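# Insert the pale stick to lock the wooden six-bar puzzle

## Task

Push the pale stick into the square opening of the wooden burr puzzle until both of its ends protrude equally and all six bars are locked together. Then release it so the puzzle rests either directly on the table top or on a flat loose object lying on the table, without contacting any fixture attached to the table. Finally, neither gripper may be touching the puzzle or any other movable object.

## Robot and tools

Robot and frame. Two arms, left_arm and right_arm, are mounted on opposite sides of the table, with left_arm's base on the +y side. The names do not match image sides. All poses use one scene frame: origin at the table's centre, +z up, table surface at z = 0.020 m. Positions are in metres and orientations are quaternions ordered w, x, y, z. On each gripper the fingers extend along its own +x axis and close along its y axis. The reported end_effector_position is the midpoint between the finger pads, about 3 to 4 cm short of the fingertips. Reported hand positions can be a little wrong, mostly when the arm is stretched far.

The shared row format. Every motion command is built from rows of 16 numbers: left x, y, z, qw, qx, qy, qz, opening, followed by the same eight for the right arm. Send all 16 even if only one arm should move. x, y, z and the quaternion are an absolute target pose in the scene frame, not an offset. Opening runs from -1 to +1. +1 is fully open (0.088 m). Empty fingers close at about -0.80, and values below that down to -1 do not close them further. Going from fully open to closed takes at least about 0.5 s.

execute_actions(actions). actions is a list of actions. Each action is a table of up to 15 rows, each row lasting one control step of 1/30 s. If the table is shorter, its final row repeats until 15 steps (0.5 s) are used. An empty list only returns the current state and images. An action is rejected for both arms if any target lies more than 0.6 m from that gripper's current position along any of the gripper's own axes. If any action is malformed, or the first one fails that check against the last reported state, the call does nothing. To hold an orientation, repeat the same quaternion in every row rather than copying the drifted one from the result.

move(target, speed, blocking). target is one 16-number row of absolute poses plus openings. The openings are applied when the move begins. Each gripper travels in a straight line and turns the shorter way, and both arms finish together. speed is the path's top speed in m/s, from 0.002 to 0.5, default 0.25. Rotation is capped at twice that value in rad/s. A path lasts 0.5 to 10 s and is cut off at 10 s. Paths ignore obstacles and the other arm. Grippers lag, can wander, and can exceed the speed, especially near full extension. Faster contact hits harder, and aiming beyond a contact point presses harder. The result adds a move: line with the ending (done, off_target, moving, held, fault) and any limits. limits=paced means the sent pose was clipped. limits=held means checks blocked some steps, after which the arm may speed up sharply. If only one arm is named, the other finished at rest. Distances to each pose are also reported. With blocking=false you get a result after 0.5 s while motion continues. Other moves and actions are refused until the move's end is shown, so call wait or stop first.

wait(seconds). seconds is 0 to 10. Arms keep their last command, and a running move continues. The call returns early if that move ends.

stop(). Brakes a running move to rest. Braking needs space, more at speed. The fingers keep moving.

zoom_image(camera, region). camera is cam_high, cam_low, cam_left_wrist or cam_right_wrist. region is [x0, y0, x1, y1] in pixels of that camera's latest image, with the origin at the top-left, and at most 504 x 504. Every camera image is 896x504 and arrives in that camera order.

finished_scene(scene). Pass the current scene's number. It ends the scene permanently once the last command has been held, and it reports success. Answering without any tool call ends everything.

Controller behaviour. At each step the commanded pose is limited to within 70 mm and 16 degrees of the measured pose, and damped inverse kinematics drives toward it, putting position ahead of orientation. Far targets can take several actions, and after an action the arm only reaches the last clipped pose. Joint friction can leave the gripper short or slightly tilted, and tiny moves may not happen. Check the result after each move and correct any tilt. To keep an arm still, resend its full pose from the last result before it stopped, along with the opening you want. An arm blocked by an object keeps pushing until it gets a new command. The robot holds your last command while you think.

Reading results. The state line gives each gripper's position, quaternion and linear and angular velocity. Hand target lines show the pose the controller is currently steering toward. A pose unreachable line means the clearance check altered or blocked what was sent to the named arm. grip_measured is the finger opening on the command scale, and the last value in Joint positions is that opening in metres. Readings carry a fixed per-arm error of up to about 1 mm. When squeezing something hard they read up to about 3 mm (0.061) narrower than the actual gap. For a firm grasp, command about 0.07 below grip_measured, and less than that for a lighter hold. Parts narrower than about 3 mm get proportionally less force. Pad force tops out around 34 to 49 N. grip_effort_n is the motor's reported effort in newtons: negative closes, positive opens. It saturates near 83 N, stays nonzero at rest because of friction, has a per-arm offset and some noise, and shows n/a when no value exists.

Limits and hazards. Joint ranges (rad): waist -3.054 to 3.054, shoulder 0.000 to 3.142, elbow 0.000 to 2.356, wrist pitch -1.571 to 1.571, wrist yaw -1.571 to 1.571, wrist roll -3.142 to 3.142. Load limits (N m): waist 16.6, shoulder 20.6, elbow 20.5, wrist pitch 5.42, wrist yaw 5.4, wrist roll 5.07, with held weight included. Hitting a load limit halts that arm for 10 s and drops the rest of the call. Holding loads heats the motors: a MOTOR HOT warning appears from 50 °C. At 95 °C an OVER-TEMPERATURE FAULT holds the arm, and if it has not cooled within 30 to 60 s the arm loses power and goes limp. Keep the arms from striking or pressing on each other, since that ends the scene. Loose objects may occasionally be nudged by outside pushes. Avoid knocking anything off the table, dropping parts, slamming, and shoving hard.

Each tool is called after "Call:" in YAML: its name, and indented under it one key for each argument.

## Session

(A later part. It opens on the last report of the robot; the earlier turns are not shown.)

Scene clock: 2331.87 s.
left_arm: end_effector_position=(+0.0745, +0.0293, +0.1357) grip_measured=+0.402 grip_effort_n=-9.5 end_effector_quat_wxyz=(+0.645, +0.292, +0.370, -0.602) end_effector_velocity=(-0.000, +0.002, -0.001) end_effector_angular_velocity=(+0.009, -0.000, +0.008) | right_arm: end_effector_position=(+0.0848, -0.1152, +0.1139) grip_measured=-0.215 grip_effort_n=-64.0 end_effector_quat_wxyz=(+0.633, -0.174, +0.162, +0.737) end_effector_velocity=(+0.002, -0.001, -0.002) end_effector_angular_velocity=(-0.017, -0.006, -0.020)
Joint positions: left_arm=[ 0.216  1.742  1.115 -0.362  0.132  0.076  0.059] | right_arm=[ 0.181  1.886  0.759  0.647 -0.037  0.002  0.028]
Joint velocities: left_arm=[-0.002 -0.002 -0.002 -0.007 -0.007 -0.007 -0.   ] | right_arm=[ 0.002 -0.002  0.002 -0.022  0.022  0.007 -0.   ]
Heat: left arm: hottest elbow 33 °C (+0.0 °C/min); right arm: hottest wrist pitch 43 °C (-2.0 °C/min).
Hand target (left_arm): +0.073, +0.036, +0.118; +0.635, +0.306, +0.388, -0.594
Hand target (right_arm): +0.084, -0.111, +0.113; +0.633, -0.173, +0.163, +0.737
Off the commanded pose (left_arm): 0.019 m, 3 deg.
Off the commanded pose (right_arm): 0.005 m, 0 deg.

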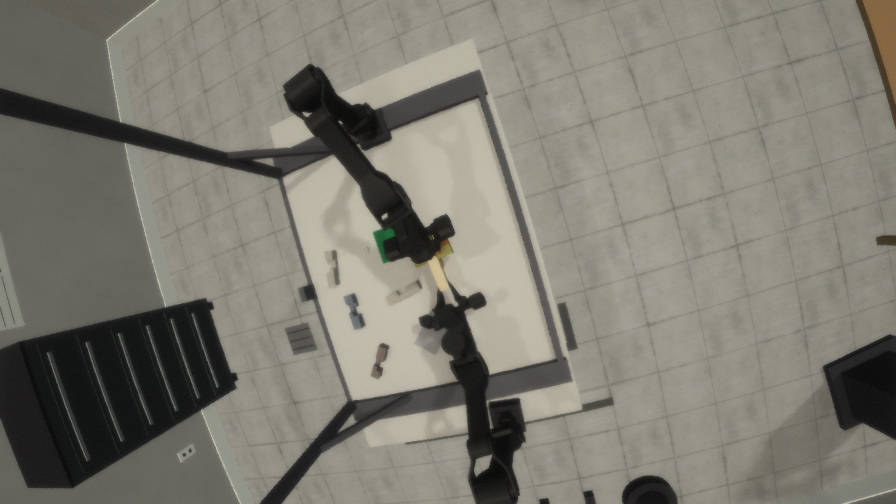

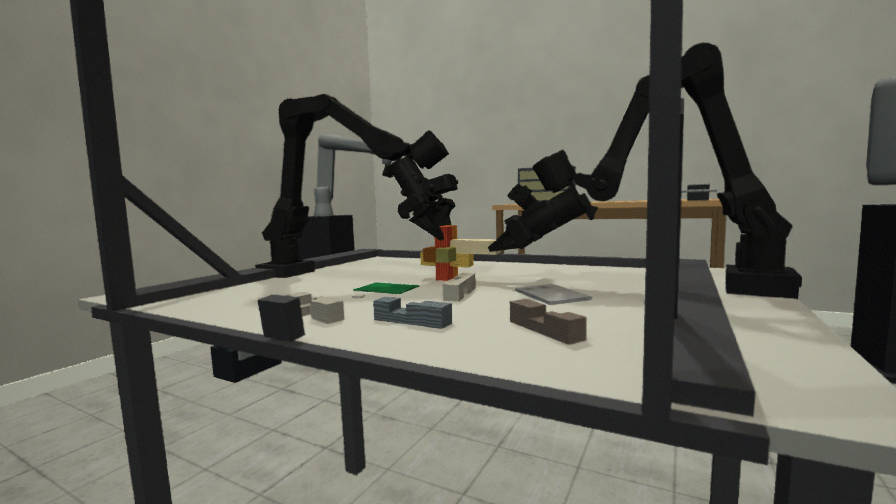

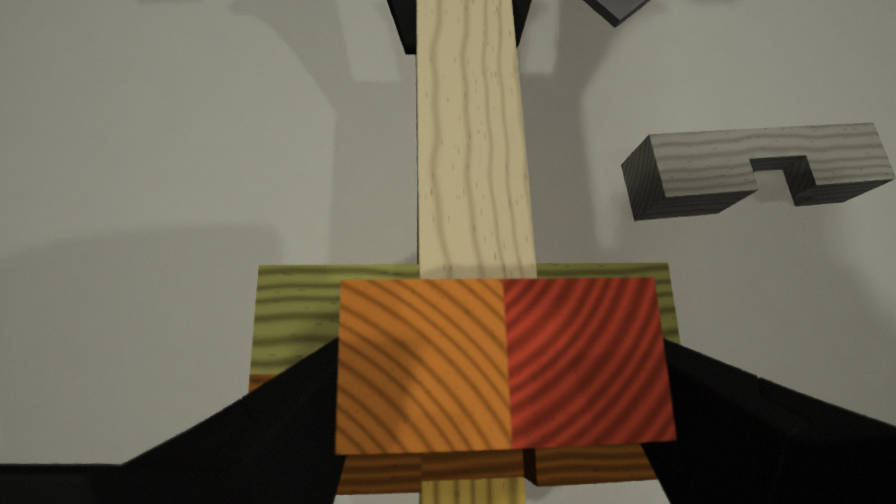

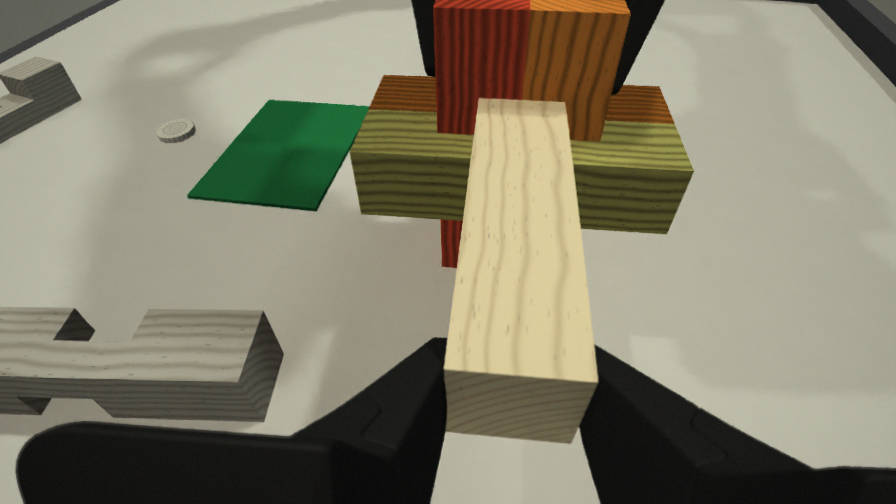

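Call:
execute_actions:
  actions:
    - [[0.0735,0.0349,0.1177,0.6347,0.3058,0.3877,-0.5943,0.40,0.0841,-0.11005,0.1162,0.63367,-0.17047,0.16,0.73746,-0.225]]
    - [[0.0735,0.0349,0.1177,0.6347,0.3058,0.3877,-0.5943,0.40,0.08405,-0.10958,0.11701,0.63398,-0.16905,0.15868,0.73782,-0.225]]
    - [[0.0735,0.0349,0.1177,0.6347,0.3058,0.3877,-0.5943,0.40,0.08402,-0.10935,0.11742,0.63413,-0.16833,0.15802,0.73801,-0.225]]

Scene clock: 2384.87 s.
left_arm: end_effector_position=(+0.0745, +0.0293, +0.1357) grip_measured=+0.402 grip_effort_n=-9.5 end_effector_quat_wxyz=(+0.645, +0.292, +0.370, -0.602) end_effector_velocity=(-0.005, +0.002, -0.000) end_effector_angular_velocity=(+0.006, +0.012, -0.005) | right_arm: end_effector_position=(+0.0848, -0.1152, +0.1140) grip_measured=-0.215 grip_effort_n=-64.0 end_effector_quat_wxyz=(+0.633, -0.174, +0.162, +0.737) end_effector_velocity=(-0.002, +0.001, +0.003) end_effector_angular_velocity=(+0.014, -0.008, +0.027)
Joint positions: left_arm=[ 0.216  1.742  1.115 -0.362  0.132  0.076  0.059] | right_arm=[ 0.181  1.886  0.76   0.646 -0.037  0.002  0.028]
Joint velocities: left_arm=[-0.007 -0.007 -0.007 -0.007  0.007 -0.007  0.   ] | right_arm=[-0.002 -0.002  0.002  0.007 -0.022 -0.022 -0.   ]
Heat: left arm: hottest elbow 33 °C (+0.0 °C/min); right arm: hottest wrist pitch 43 °C (-1.0 °C/min).
Hand target (left_arm): +0.073, +0.036, +0.118; +0.635, +0.306, +0.388, -0.594
Hand target (right_arm): +0.084, -0.110, +0.117; +0.634, -0.168, +0.158, +0.738
Off the commanded pose (left_arm): 0.019 m, 3 deg.
Off the commanded pose (right_arm): 0.007 m, 1 deg.

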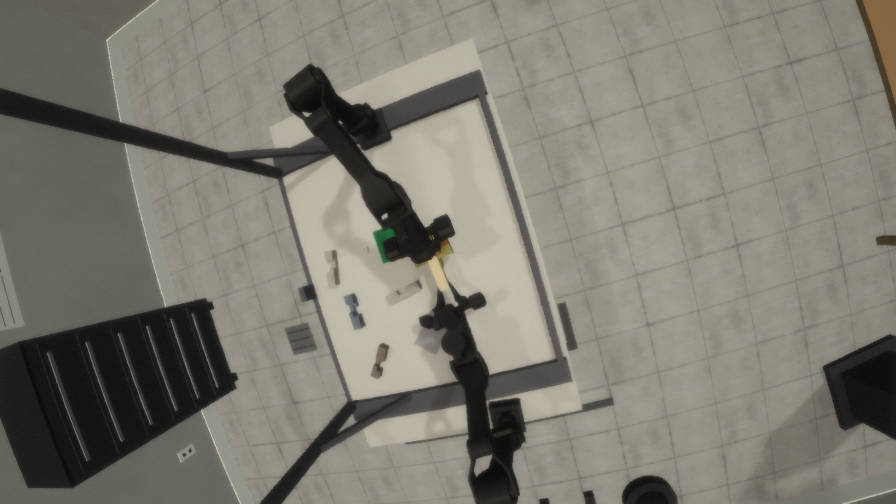

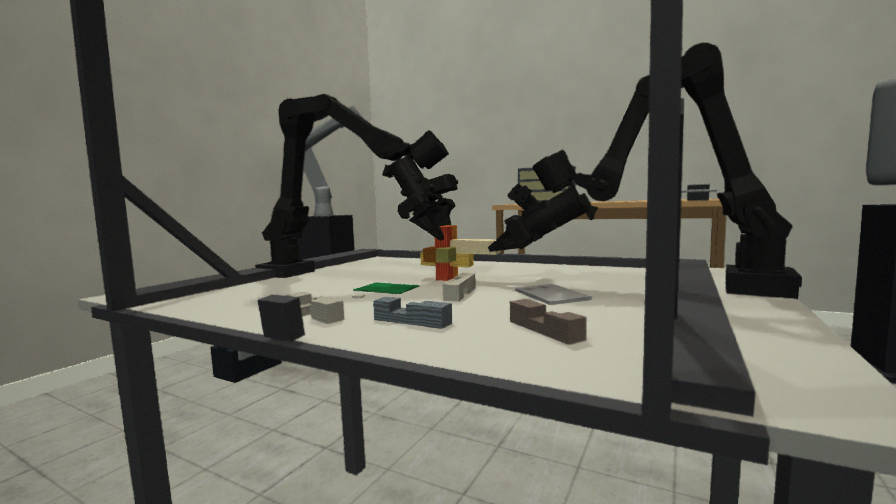

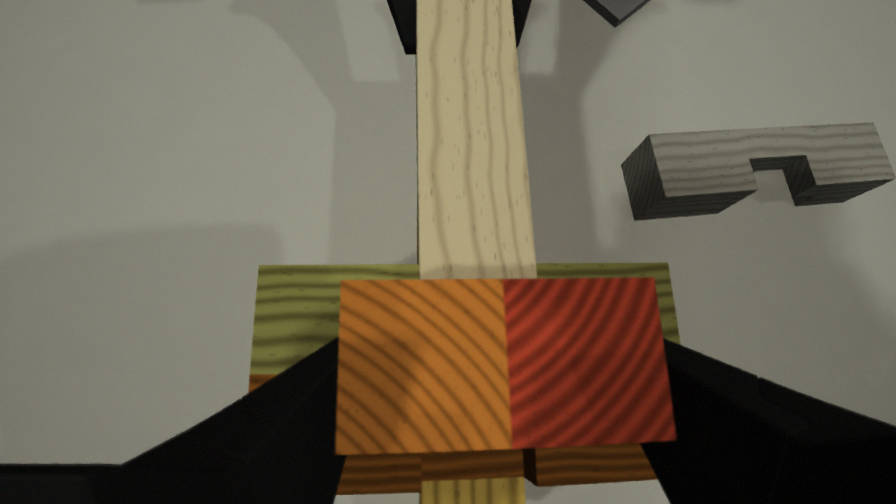

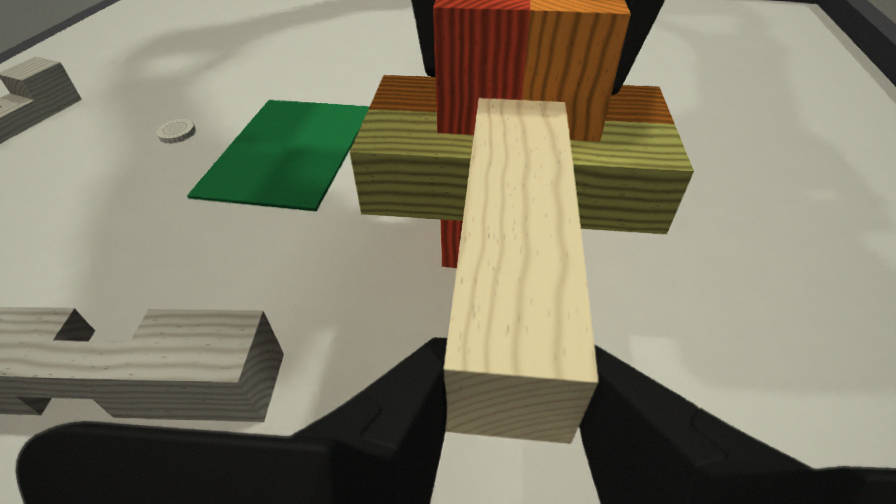

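Call:
execute_actions:
  actions:
    - [[0.0735,0.0349,0.1177,0.6347,0.3058,0.3877,-0.5943,0.40,0.08437,-0.11239,0.11368,0.63334,-0.17214,0.16155,0.73707,-0.225]]
    - [[0.0735,0.0349,0.1177,0.6347,0.3058,0.3877,-0.5943,0.40,0.08472,-0.11542,0.10994,0.63254,-0.17595,0.16509,0.73613,-0.225]]
    - [[0.0735,0.0349,0.1177,0.6347,0.3058,0.3877,-0.5943,0.40,0.08507,-0.11846,0.1062,0.63175,-0.17976,0.16862,0.73519,-0.225]]
    - [[0.0735,0.0349,0.1177,0.6347,0.3058,0.3877,-0.5943,0.40,0.08507,-0.11853,0.106,0.63191,-0.17905,0.16796,0.73538,-0.225]]
    - [[0.0735,0.0349,0.1177,0.6347,0.3058,0.3877,-0.5943,0.40,0.08508,-0.11859,0.1058,0.63206,-0.17834,0.1673,0.73557,-0.225]]

Scene clock: 2406.80 s.
left_arm: end_effector_position=(+0.0745, +0.0293, +0.1357) grip_measured=+0.402 grip_effort_n=-9.1 end_effector_quat_wxyz=(+0.645, +0.292, +0.370, -0.602) end_effector_velocity=(-0.001, +0.003, +0.001) end_effector_angular_velocity=(+0.013, +0.001, +0.008) | right_arm: end_effector_position=(+0.0849, -0.1157, +0.1137) grip_measured=-0.215 grip_effort_n=-64.0 end_effector_quat_wxyz=(+0.633, -0.173, +0.161, +0.737) end_effector_velocity=(+0.000, -0.001, +0.001) end_effector_angular_velocity=(+0.000, -0.016, +0.014)
Joint positions: left_arm=[ 0.216  1.742  1.115 -0.362  0.132  0.076  0.059] | right_arm=[ 0.181  1.887  0.755  0.656 -0.037  0.002  0.028]
Joint velocities: left_arm=[-0.002 -0.007  0.002 -0.022 -0.007 -0.007 -0.   ] | right_arm=[-0.002 -0.007 -0.002 -0.007 -0.007 -0.022 -0.   ]
Heat: left arm: hottest elbow 33 °C (+0.0 °C/min); right arm: hottest wrist pitch 44 °C (+1.0 °C/min).
Hand target (left_arm): +0.073, +0.036, +0.118; +0.635, +0.306, +0.388, -0.594
Hand target (right_arm): +0.085, -0.119, +0.106; +0.632, -0.179, +0.167, +0.735
Off the commanded pose (left_arm): 0.019 m, 3 deg.
Off the commanded pose (right_arm): 0.008 m, 1 deg.

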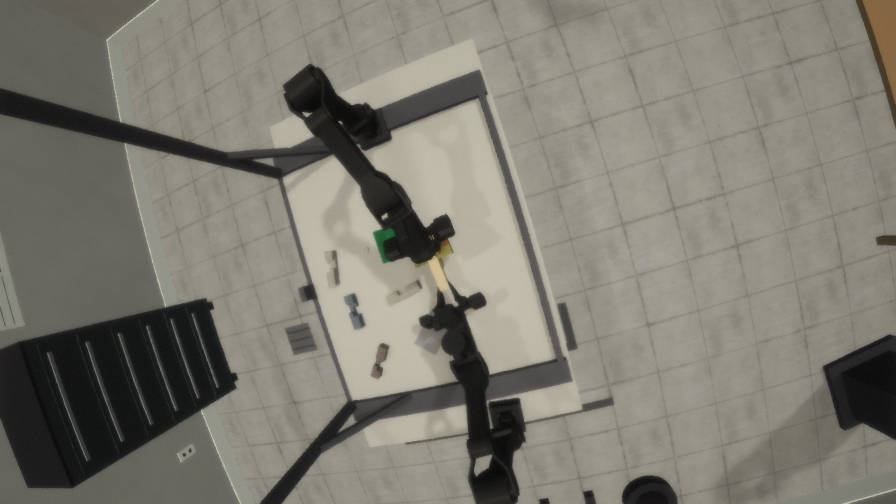

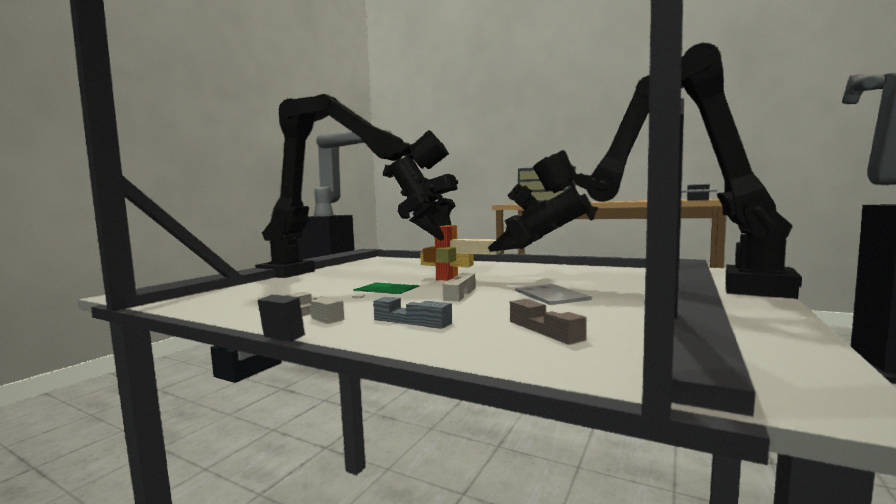

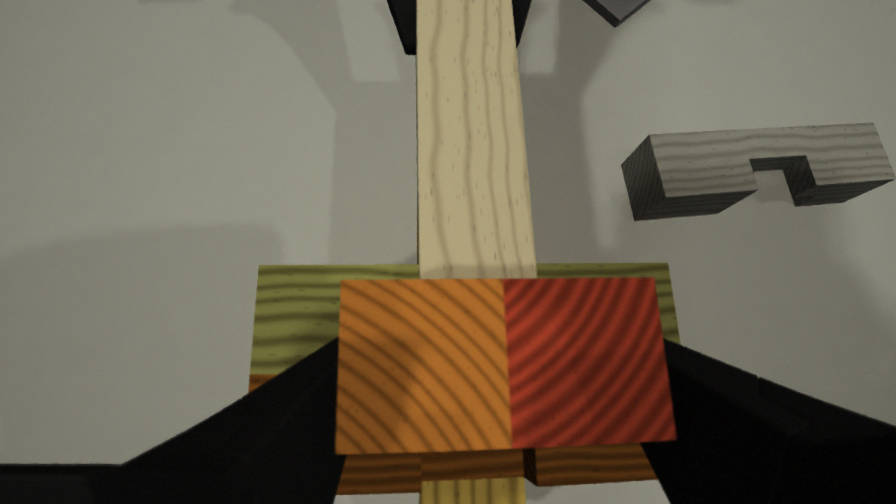

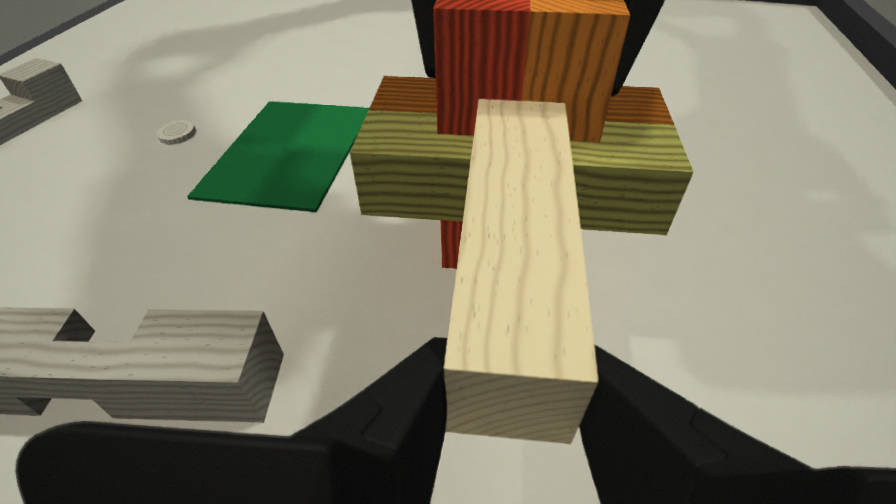

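Call:
execute_actions:
  actions:
    - [[0.0735,0.0349,0.1177,0.6347,0.3058,0.3877,-0.5943,0.40,0.08508,-0.11859,0.1056,0.63218,-0.17781,0.16681,0.73571,-0.225]]
    - [[0.0735,0.0349,0.1177,0.6347,0.3058,0.3877,-0.5943,0.40,0.08508,-0.11859,0.1054,0.63229,-0.17727,0.16631,0.73584,-0.225]]

Call:
zoom_image:
  camera: "cam_low"
  region: [415, 220, 515, 285]

Scene clock: 2412.83 s.
left_arm: end_effector_position=(+0.0745, +0.0293, +0.1357) grip_measured=+0.402 grip_effort_n=-9.1 end_effector_quat_wxyz=(+0.645, +0.292, +0.370, -0.602) end_effector_velocity=(-0.000, +0.002, -0.001) end_effector_angular_velocity=(+0.009, -0.000, +0.008) | right_arm: end_effector_position=(+0.0849, -0.1156, +0.1137) grip_measured=-0.215 grip_effort_n=-64.0 end_effector_quat_wxyz=(+0.633, -0.171, +0.160, +0.738) end_effector_velocity=(+0.000, -0.003, -0.006) end_effector_angular_velocity=(-0.026, -0.006, +0.007)
Joint positions: left_arm=[ 0.216  1.742  1.115 -0.362  0.132  0.076  0.059] | right_arm=[ 0.181  1.889  0.752  0.664 -0.037  0.002  0.028]
Joint velocities: left_arm=[-0.002 -0.002 -0.002 -0.007 -0.007 -0.007 -0.   ] | right_arm=[-0.002  0.002 -0.002 -0.022 -0.007 -0.007 -0.   ]
Heat: left arm: hottest elbow 33 °C (+0.0 °C/min); right arm: hottest wrist pitch 45 °C (+2.0 °C/min).
Hand target (left_arm): +0.073, +0.036, +0.118; +0.635, +0.306, +0.388, -0.594
Hand target (right_arm): +0.085, -0.119, +0.106; +0.632, -0.177, +0.166, +0.736
Off the commanded pose (left_arm): 0.019 m, 3 deg.
Off the commanded pose (right_arm): 0.009 m, 1 deg.

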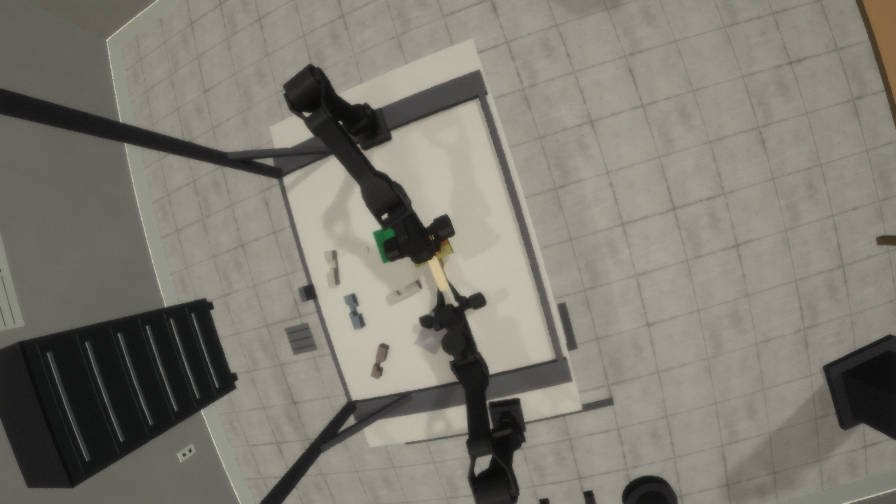

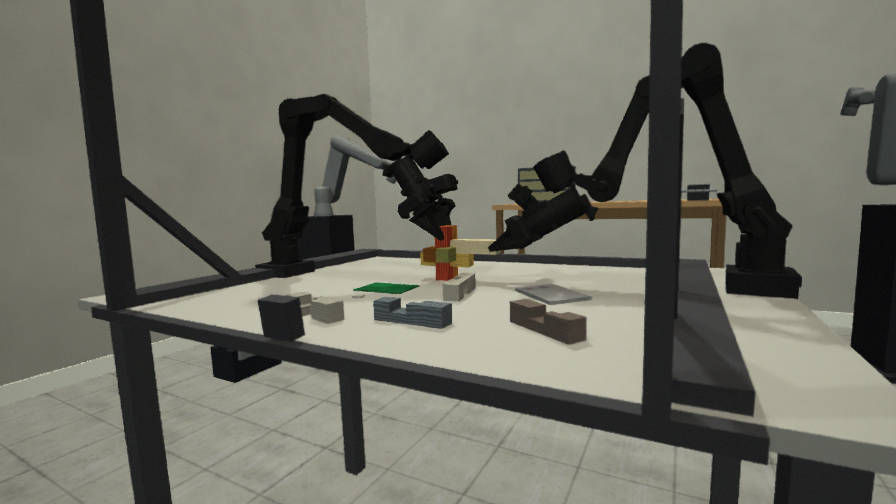

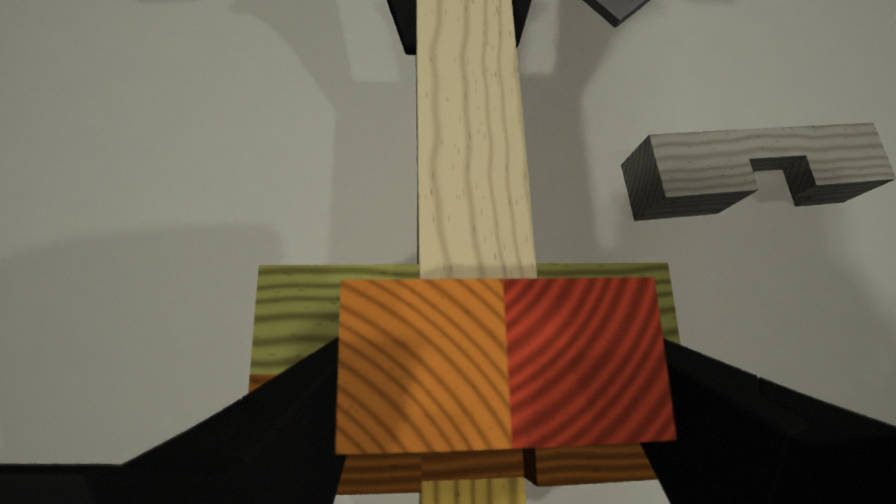

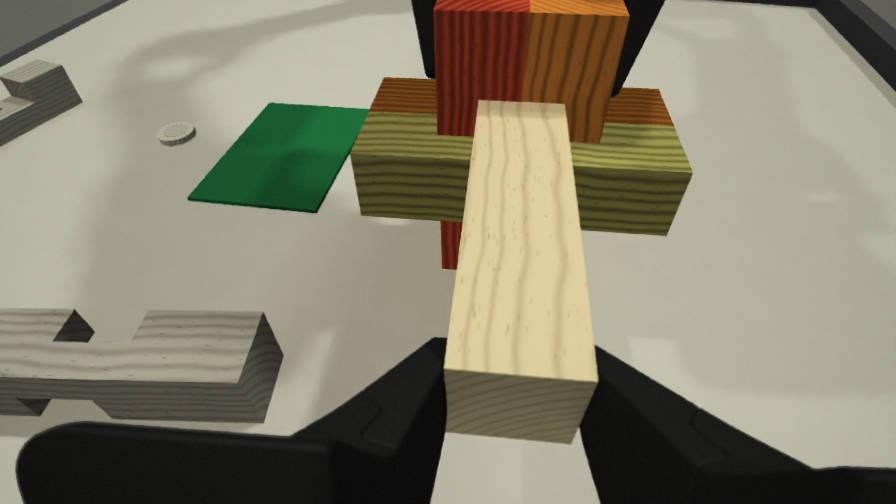

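Region (415, 220, 515, 285) of cam_low's 896x504 image, scaled by 5.040, with more detail than that image has; it fills the top 328 rows of this view, and the rest is white.

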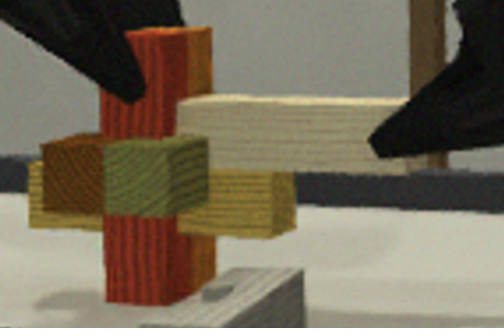

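Call:
execute_actions:
  actions:
    - [[0.0735,0.0349,0.1177,0.6347,0.3058,0.3877,-0.5943,0.40,0.08472,-0.1155,0.10894,0.63297,-0.17416,0.16342,0.73664,-0.225]]
    - [[0.0735,0.0349,0.1177,0.6347,0.3058,0.3877,-0.5943,0.40,0.08437,-0.11242,0.11247,0.63365,-0.17104,0.16053,0.73744,-0.225]]
    - [[0.0735,0.0349,0.1177,0.6347,0.3058,0.3877,-0.5943,0.40,0.08431,-0.11193,0.11246,0.63368,-0.17093,0.16042,0.73747,-0.225]]
    - [[0.0735,0.0349,0.1177,0.6347,0.3058,0.3877,-0.5943,0.40,0.08426,-0.11144,0.11245,0.6337,-0.17081,0.16032,0.7375,-0.225]]
    - [[0.0735,0.0349,0.1177,0.6347,0.3058,0.3877,-0.5943,0.40,0.0842,-0.11095,0.11244,0.63373,-0.1707,0.16021,0.73753,-0.225]]
    - [[0.0735,0.0349,0.1177,0.6347,0.3058,0.3877,-0.5943,0.40,0.08415,-0.11046,0.11243,0.63375,-0.17058,0.16011,0.73756,-0.225]]

Scene clock: 2430.13 s.
left_arm: end_effector_position=(+0.0745, +0.0293, +0.1357) grip_measured=+0.402 grip_effort_n=-9.1 end_effector_quat_wxyz=(+0.645, +0.292, +0.370, -0.602) end_effector_velocity=(-0.000, +0.002, +0.001) end_effector_angular_velocity=(+0.004, -0.001, +0.008) | right_arm: end_effector_position=(+0.0848, -0.1153, +0.1136) grip_measured=-0.215 grip_effort_n=-64.0 end_effector_quat_wxyz=(+0.633, -0.171, +0.160, +0.737) end_effector_velocity=(+0.000, -0.000, -0.000) end_effector_angular_velocity=(+0.003, -0.003, +0.007)
Joint positions: left_arm=[ 0.216  1.742  1.115 -0.362  0.132  0.076  0.059] | right_arm=[ 0.181  1.89   0.754  0.663 -0.037  0.002  0.028]
Joint velocities: left_arm=[-0.002 -0.007 -0.002 -0.007 -0.007 -0.007 -0.   ] | right_arm=[-0.002  0.002 -0.002  0.007 -0.007 -0.007 -0.   ]
Heat: left arm: hottest elbow 33 °C (+0.0 °C/min); right arm: hottest wrist pitch 45 °C (+2.0 °C/min).
Hand target (left_arm): +0.073, +0.036, +0.118; +0.635, +0.306, +0.388, -0.594
Hand target (right_arm): +0.084, -0.111, +0.113; +0.634, -0.170, +0.160, +0.737
Off the commanded pose (left_arm): 0.019 m, 3 deg.
Off the commanded pose (right_arm): 0.005 m, 0 deg.

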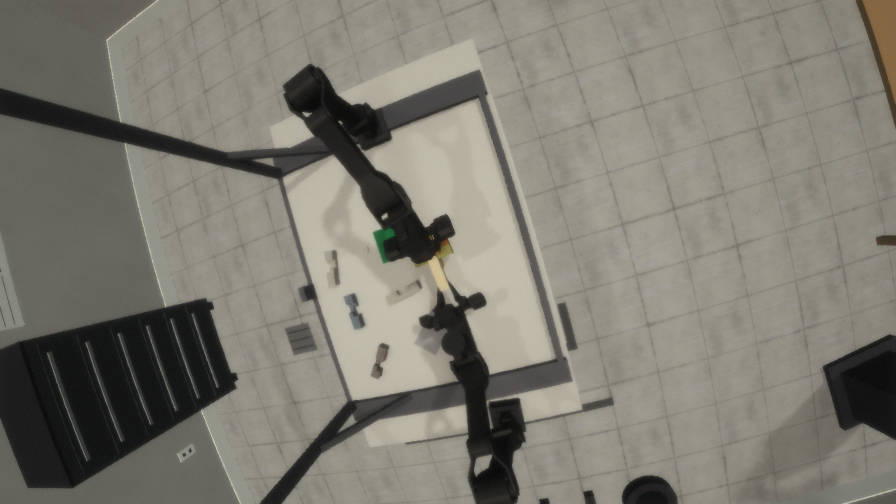

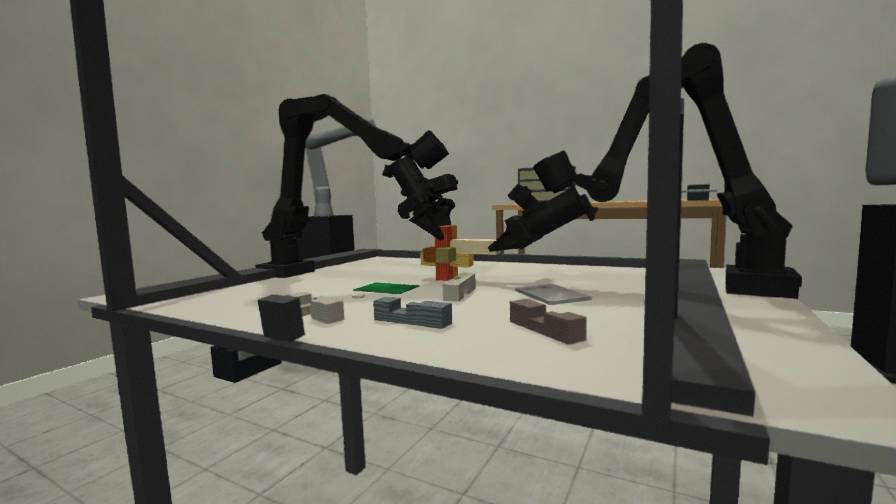

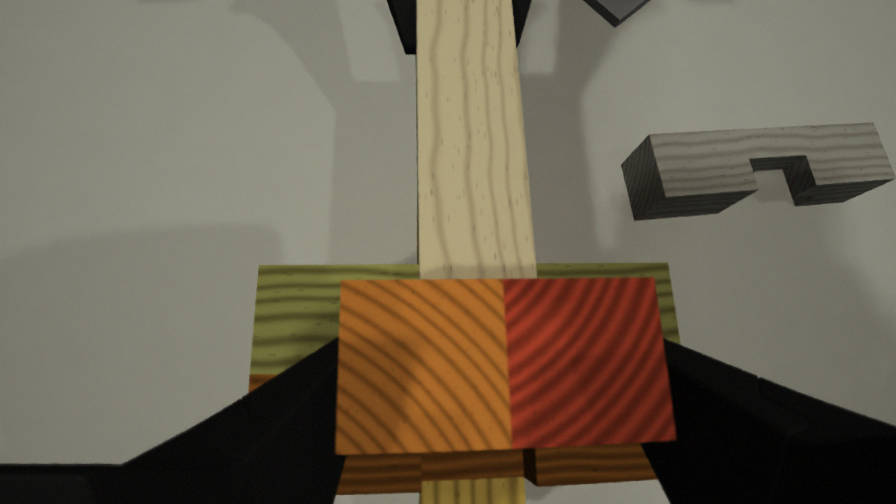

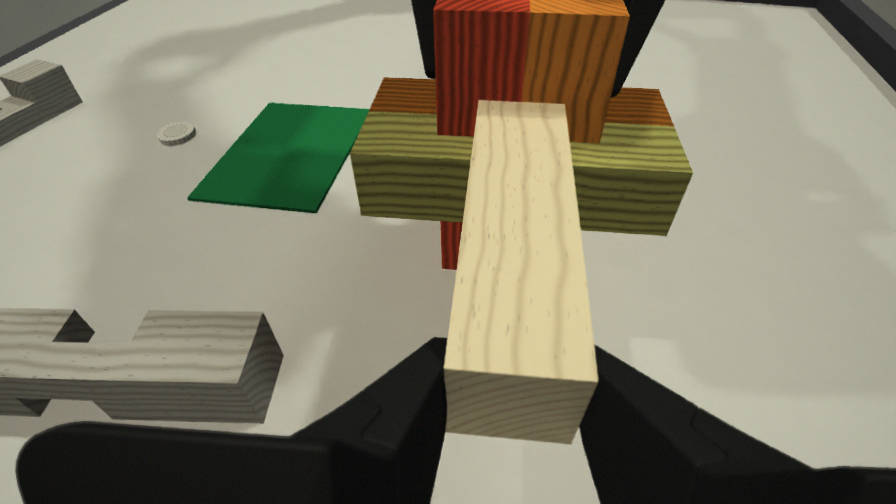

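Call:
zoom_image:
  camera: "cam_left_wrist"
  region: [230, 250, 370, 410]

Call:
zoom_image:
  camera: "cam_right_wrist"
  region: [600, 70, 720, 190]

Call:
zoom_image:
  camera: "cam_right_wrist"
  region: [335, 60, 455, 180]

Region (230, 250, 370, 410) of cam_left_wrist's 896x504 image, scaled by 3.150, with more detail than that image has; it fills the left 441 columns of this view, and the rest is white.

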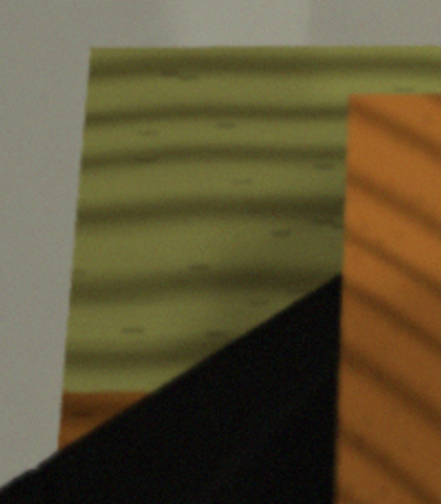

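Region (600, 70, 720, 190) of cam_right_wrist's 896x504 image, scaled by 4.200, with more detail than that image has.

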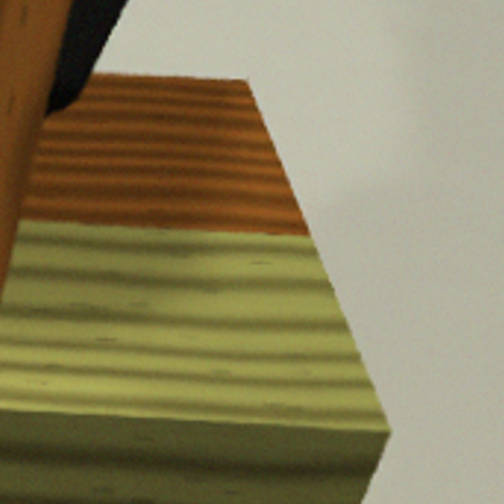

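Region (335, 60, 455, 180) of cam_right_wrist's 896x504 image, scaled by 4.200, with more detail than that image has.

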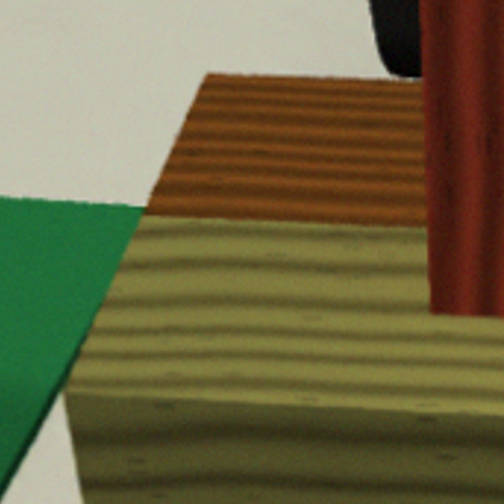

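Call:
execute_actions:
  actions:
    - [[0.0735,0.0349,0.1177,0.6347,0.3058,0.3877,-0.5943,0.40,0.0846,-0.11439,0.10913,0.63298,-0.17414,0.16341,0.73665,-0.225]]
    - [[0.0735,0.0349,0.1177,0.6347,0.3058,0.3877,-0.5943,0.40,0.08505,-0.11831,0.10583,0.63221,-0.1777,0.1667,0.73573,-0.225]]
    - [[0.0735,0.0349,0.1177,0.6347,0.3058,0.3877,-0.5943,0.40,0.0864,-0.11816,0.10583,0.63331,-0.17745,0.16697,0.73478,-0.225]]
    - [[0.0735,0.0349,0.1177,0.6347,0.3058,0.3877,-0.5943,0.40,0.08685,-0.11811,0.10583,0.63368,-0.17737,0.16706,0.73447,-0.225]]

Scene clock: 2454.43 s.
left_arm: end_effector_position=(+0.0745, +0.0293, +0.1357) grip_measured=+0.402 grip_effort_n=-9.1 end_effector_quat_wxyz=(+0.645, +0.292, +0.370, -0.602) end_effector_velocity=(+0.001, +0.005, -0.003) end_effector_angular_velocity=(+0.026, -0.017, +0.004) | right_arm: end_effector_position=(+0.0850, -0.1155, +0.1133) grip_measured=-0.215 grip_effort_n=-64.0 end_effector_quat_wxyz=(+0.634, -0.172, +0.160, +0.737) end_effector_velocity=(-0.002, -0.002, -0.001) end_effector_angular_velocity=(-0.007, +0.003, +0.020)
Joint positions: left_arm=[ 0.216  1.742  1.115 -0.362  0.132  0.076  0.059] | right_arm=[ 0.181  1.89   0.753  0.663 -0.037  0.002  0.028]
Joint velocities: left_arm=[-0.002 -0.002 -0.002 -0.022 -0.022  0.007 -0.   ] | right_arm=[-0.002 -0.002 -0.002 -0.007 -0.022 -0.007 -0.   ]
Heat: left arm: hottest elbow 33 °C (+0.0 °C/min); right arm: hottest wrist pitch 44 °C (+0.0 °C/min).
Hand target (left_arm): +0.073, +0.036, +0.118; +0.635, +0.306, +0.388, -0.594
Hand target (right_arm): +0.087, -0.118, +0.106; +0.634, -0.177, +0.167, +0.734
Off the commanded pose (left_arm): 0.019 m, 3 deg.
Off the commanded pose (right_arm): 0.008 m, 1 deg.

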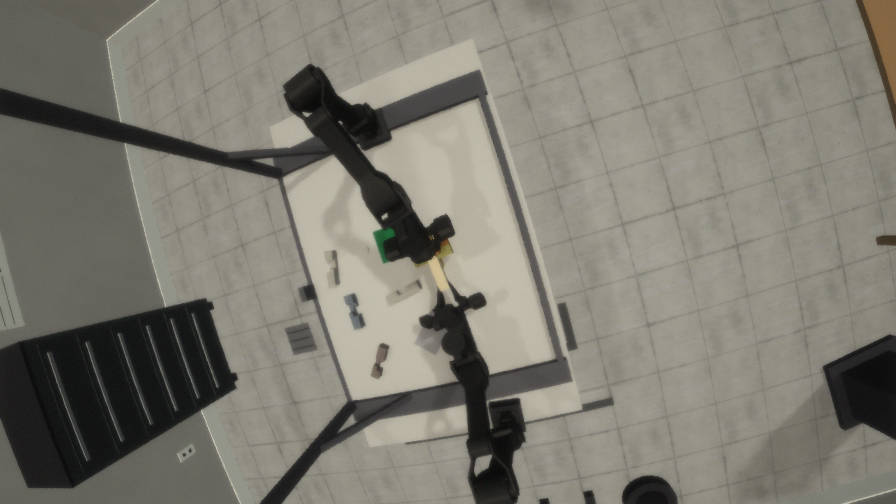

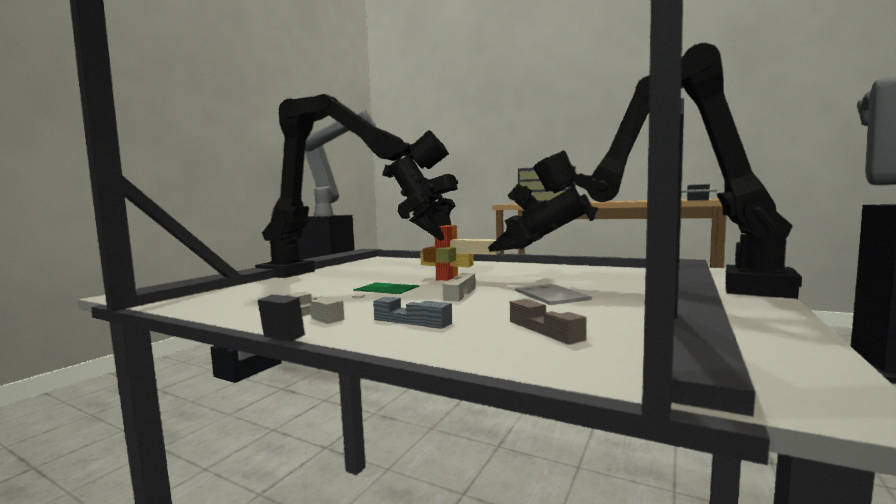

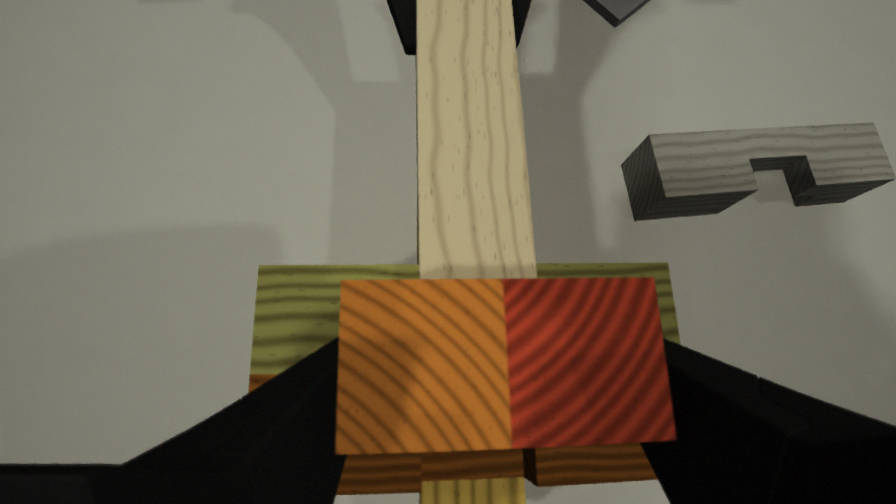

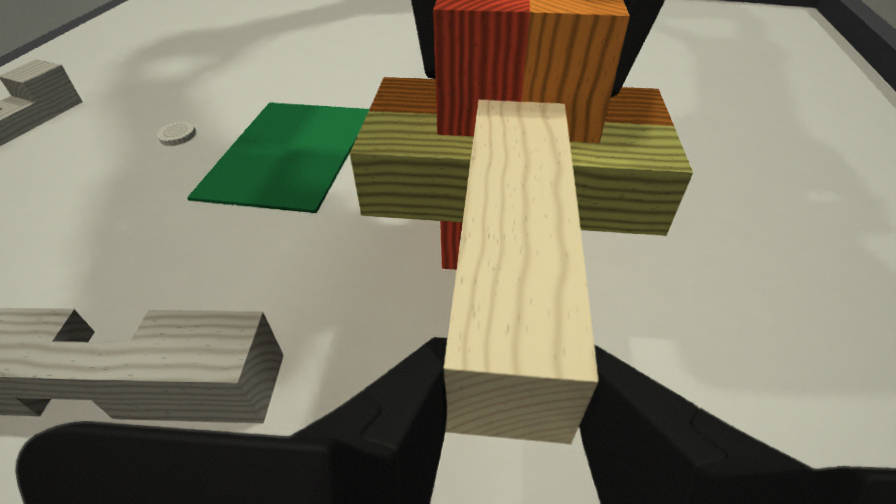

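Call:
execute_actions:
  actions:
    - [[0.0735,0.0349,0.1177,0.6347,0.3058,0.3877,-0.5943,0.40,0.0873,-0.11806,0.10583,0.63405,-0.17729,0.16715,0.73415,-0.225]]
    - [[0.0735,0.0349,0.1177,0.6347,0.3058,0.3877,-0.5943,0.40,0.08694,-0.11489,0.10937,0.63482,-0.17373,0.16385,0.73506,-0.225]]
    - [[0.0735,0.0349,0.1177,0.6347,0.3058,0.3877,-0.5943,0.40,0.08657,-0.11172,0.11291,0.63559,-0.17017,0.16055,0.73597,-0.225]]
    - [[0.0735,0.0349,0.1177,0.6347,0.3058,0.3877,-0.5943,0.40,0.08651,-0.11123,0.1129,0.63562,-0.17006,0.16044,0.736,-0.225]]
    - [[0.0735,0.0349,0.1177,0.6347,0.3058,0.3877,-0.5943,0.40,0.08646,-0.11074,0.11289,0.63564,-0.16994,0.16034,0.73603,-0.225]]
    - [[0.0735,0.0349,0.1177,0.6347,0.3058,0.3877,-0.5943,0.40,0.0864,-0.11025,0.11288,0.63567,-0.16983,0.16023,0.73606,-0.225]]
    - [[0.0735,0.0349,0.1177,0.6347,0.3058,0.3877,-0.5943,0.40,0.08635,-0.10976,0.11287,0.63569,-0.16971,0.16013,0.73609,-0.225]]

Scene clock: 2466.17 s.
left_arm: end_effector_position=(+0.0745, +0.0293, +0.1357) grip_measured=+0.402 grip_effort_n=-9.5 end_effector_quat_wxyz=(+0.645, +0.292, +0.370, -0.602) end_effector_velocity=(-0.003, +0.002, -0.001) end_effector_angular_velocity=(+0.006, +0.012, -0.000) | right_arm: end_effector_position=(+0.0850, -0.1152, +0.1137) grip_measured=-0.215 grip_effort_n=-64.0 end_effector_quat_wxyz=(+0.634, -0.171, +0.160, +0.737) end_effector_velocity=(+0.000, -0.003, -0.004) end_effector_angular_velocity=(-0.021, -0.006, +0.007)
Joint positions: left_arm=[ 0.216  1.742  1.115 -0.362  0.132  0.076  0.059] | right_arm=[ 0.181  1.89   0.754  0.663 -0.037  0.002  0.028]
Joint velocities: left_arm=[-0.002 -0.002 -0.002 -0.007  0.007 -0.007 -0.   ] | right_arm=[-0.002 -0.002 -0.002 -0.022 -0.007 -0.007 -0.   ]
Heat: left arm: hottest elbow 33 °C (+0.0 °C/min); right arm: hottest wrist pitch 44 °C (+0.0 °C/min).
Hand target (left_arm): +0.073, +0.036, +0.118; +0.635, +0.306, +0.388, -0.595
Hand target (right_arm): +0.086, -0.110, +0.113; +0.636, -0.170, +0.160, +0.736
Off the commanded pose (left_arm): 0.019 m, 3 deg.
Off the commanded pose (right_arm): 0.006 m, 0 deg.

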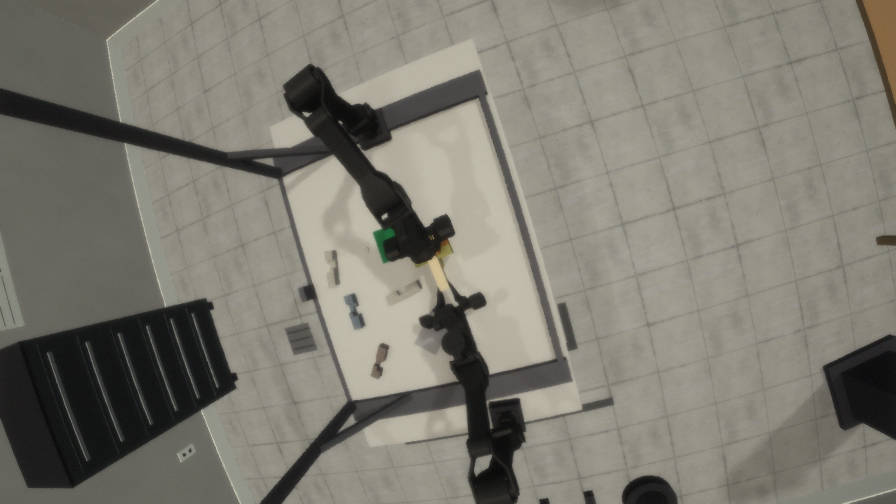

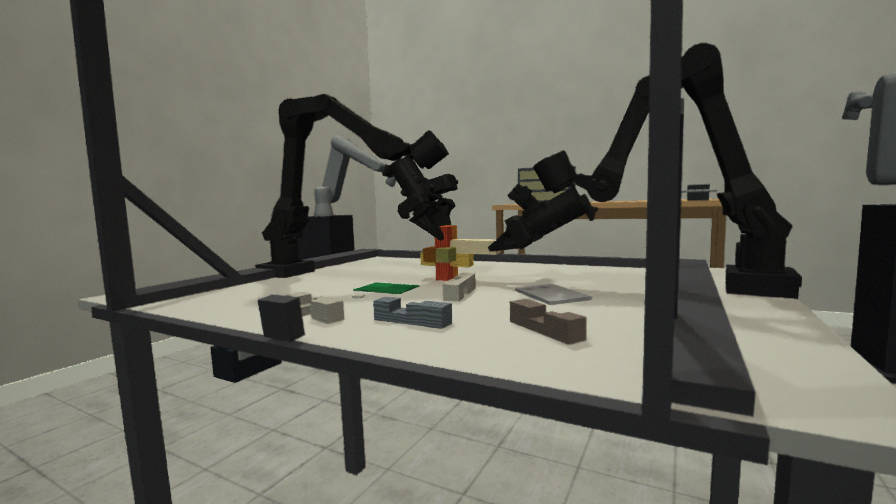

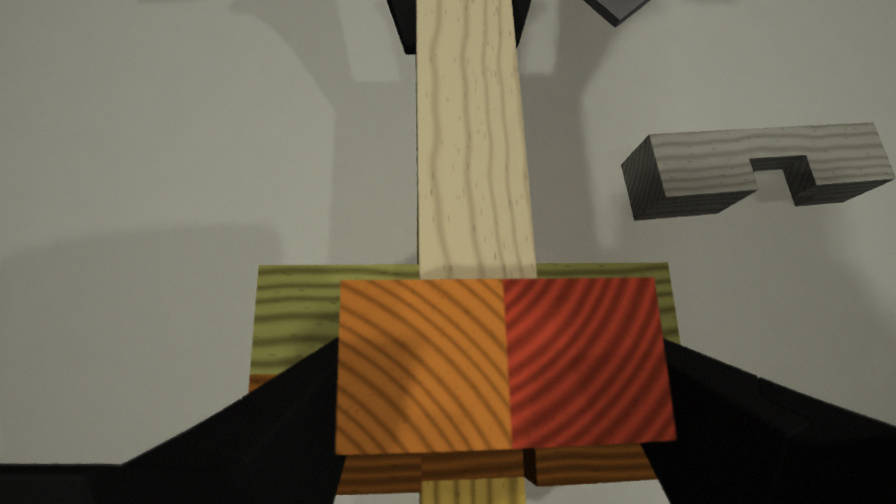

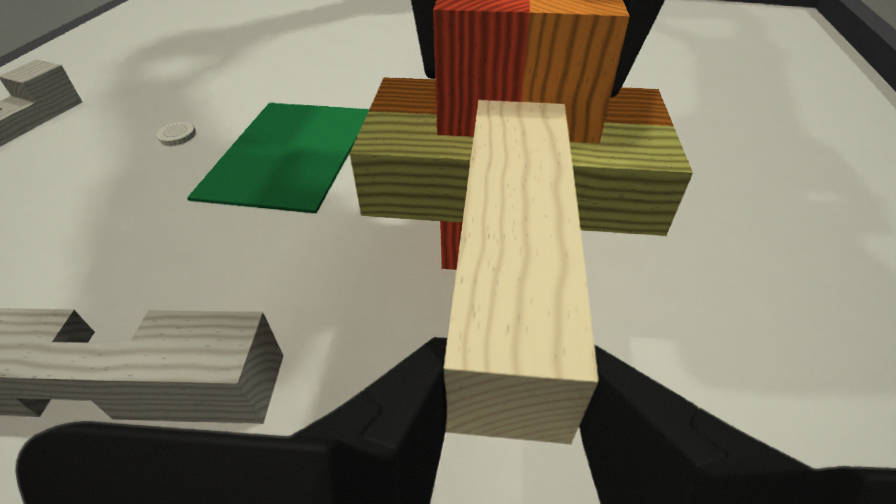

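Call:
zoom_image:
  camera: "cam_low"
  region: [418, 240, 478, 272]

Call:
zoom_image:
  camera: "cam_left_wrist"
  region: [390, 424, 570, 504]

Region (418, 240, 478, 272) of cam_low's 896x504 image, scaled by 8.400, with more detail than that image has; it fills the top 269 rows of this view, and the rest is white.

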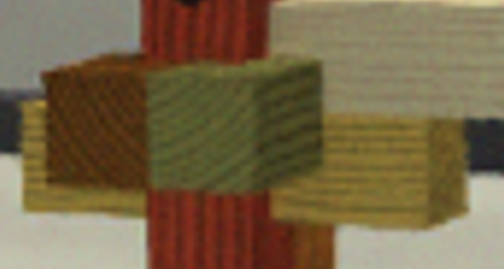

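Region (390, 424, 570, 504) of cam_left_wrist's 896x504 image, scaled by 2.800, with more detail than that image has.

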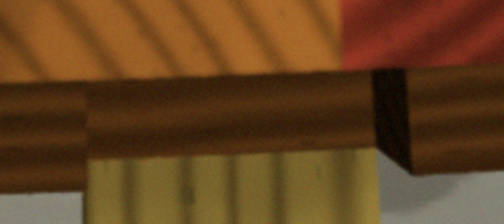

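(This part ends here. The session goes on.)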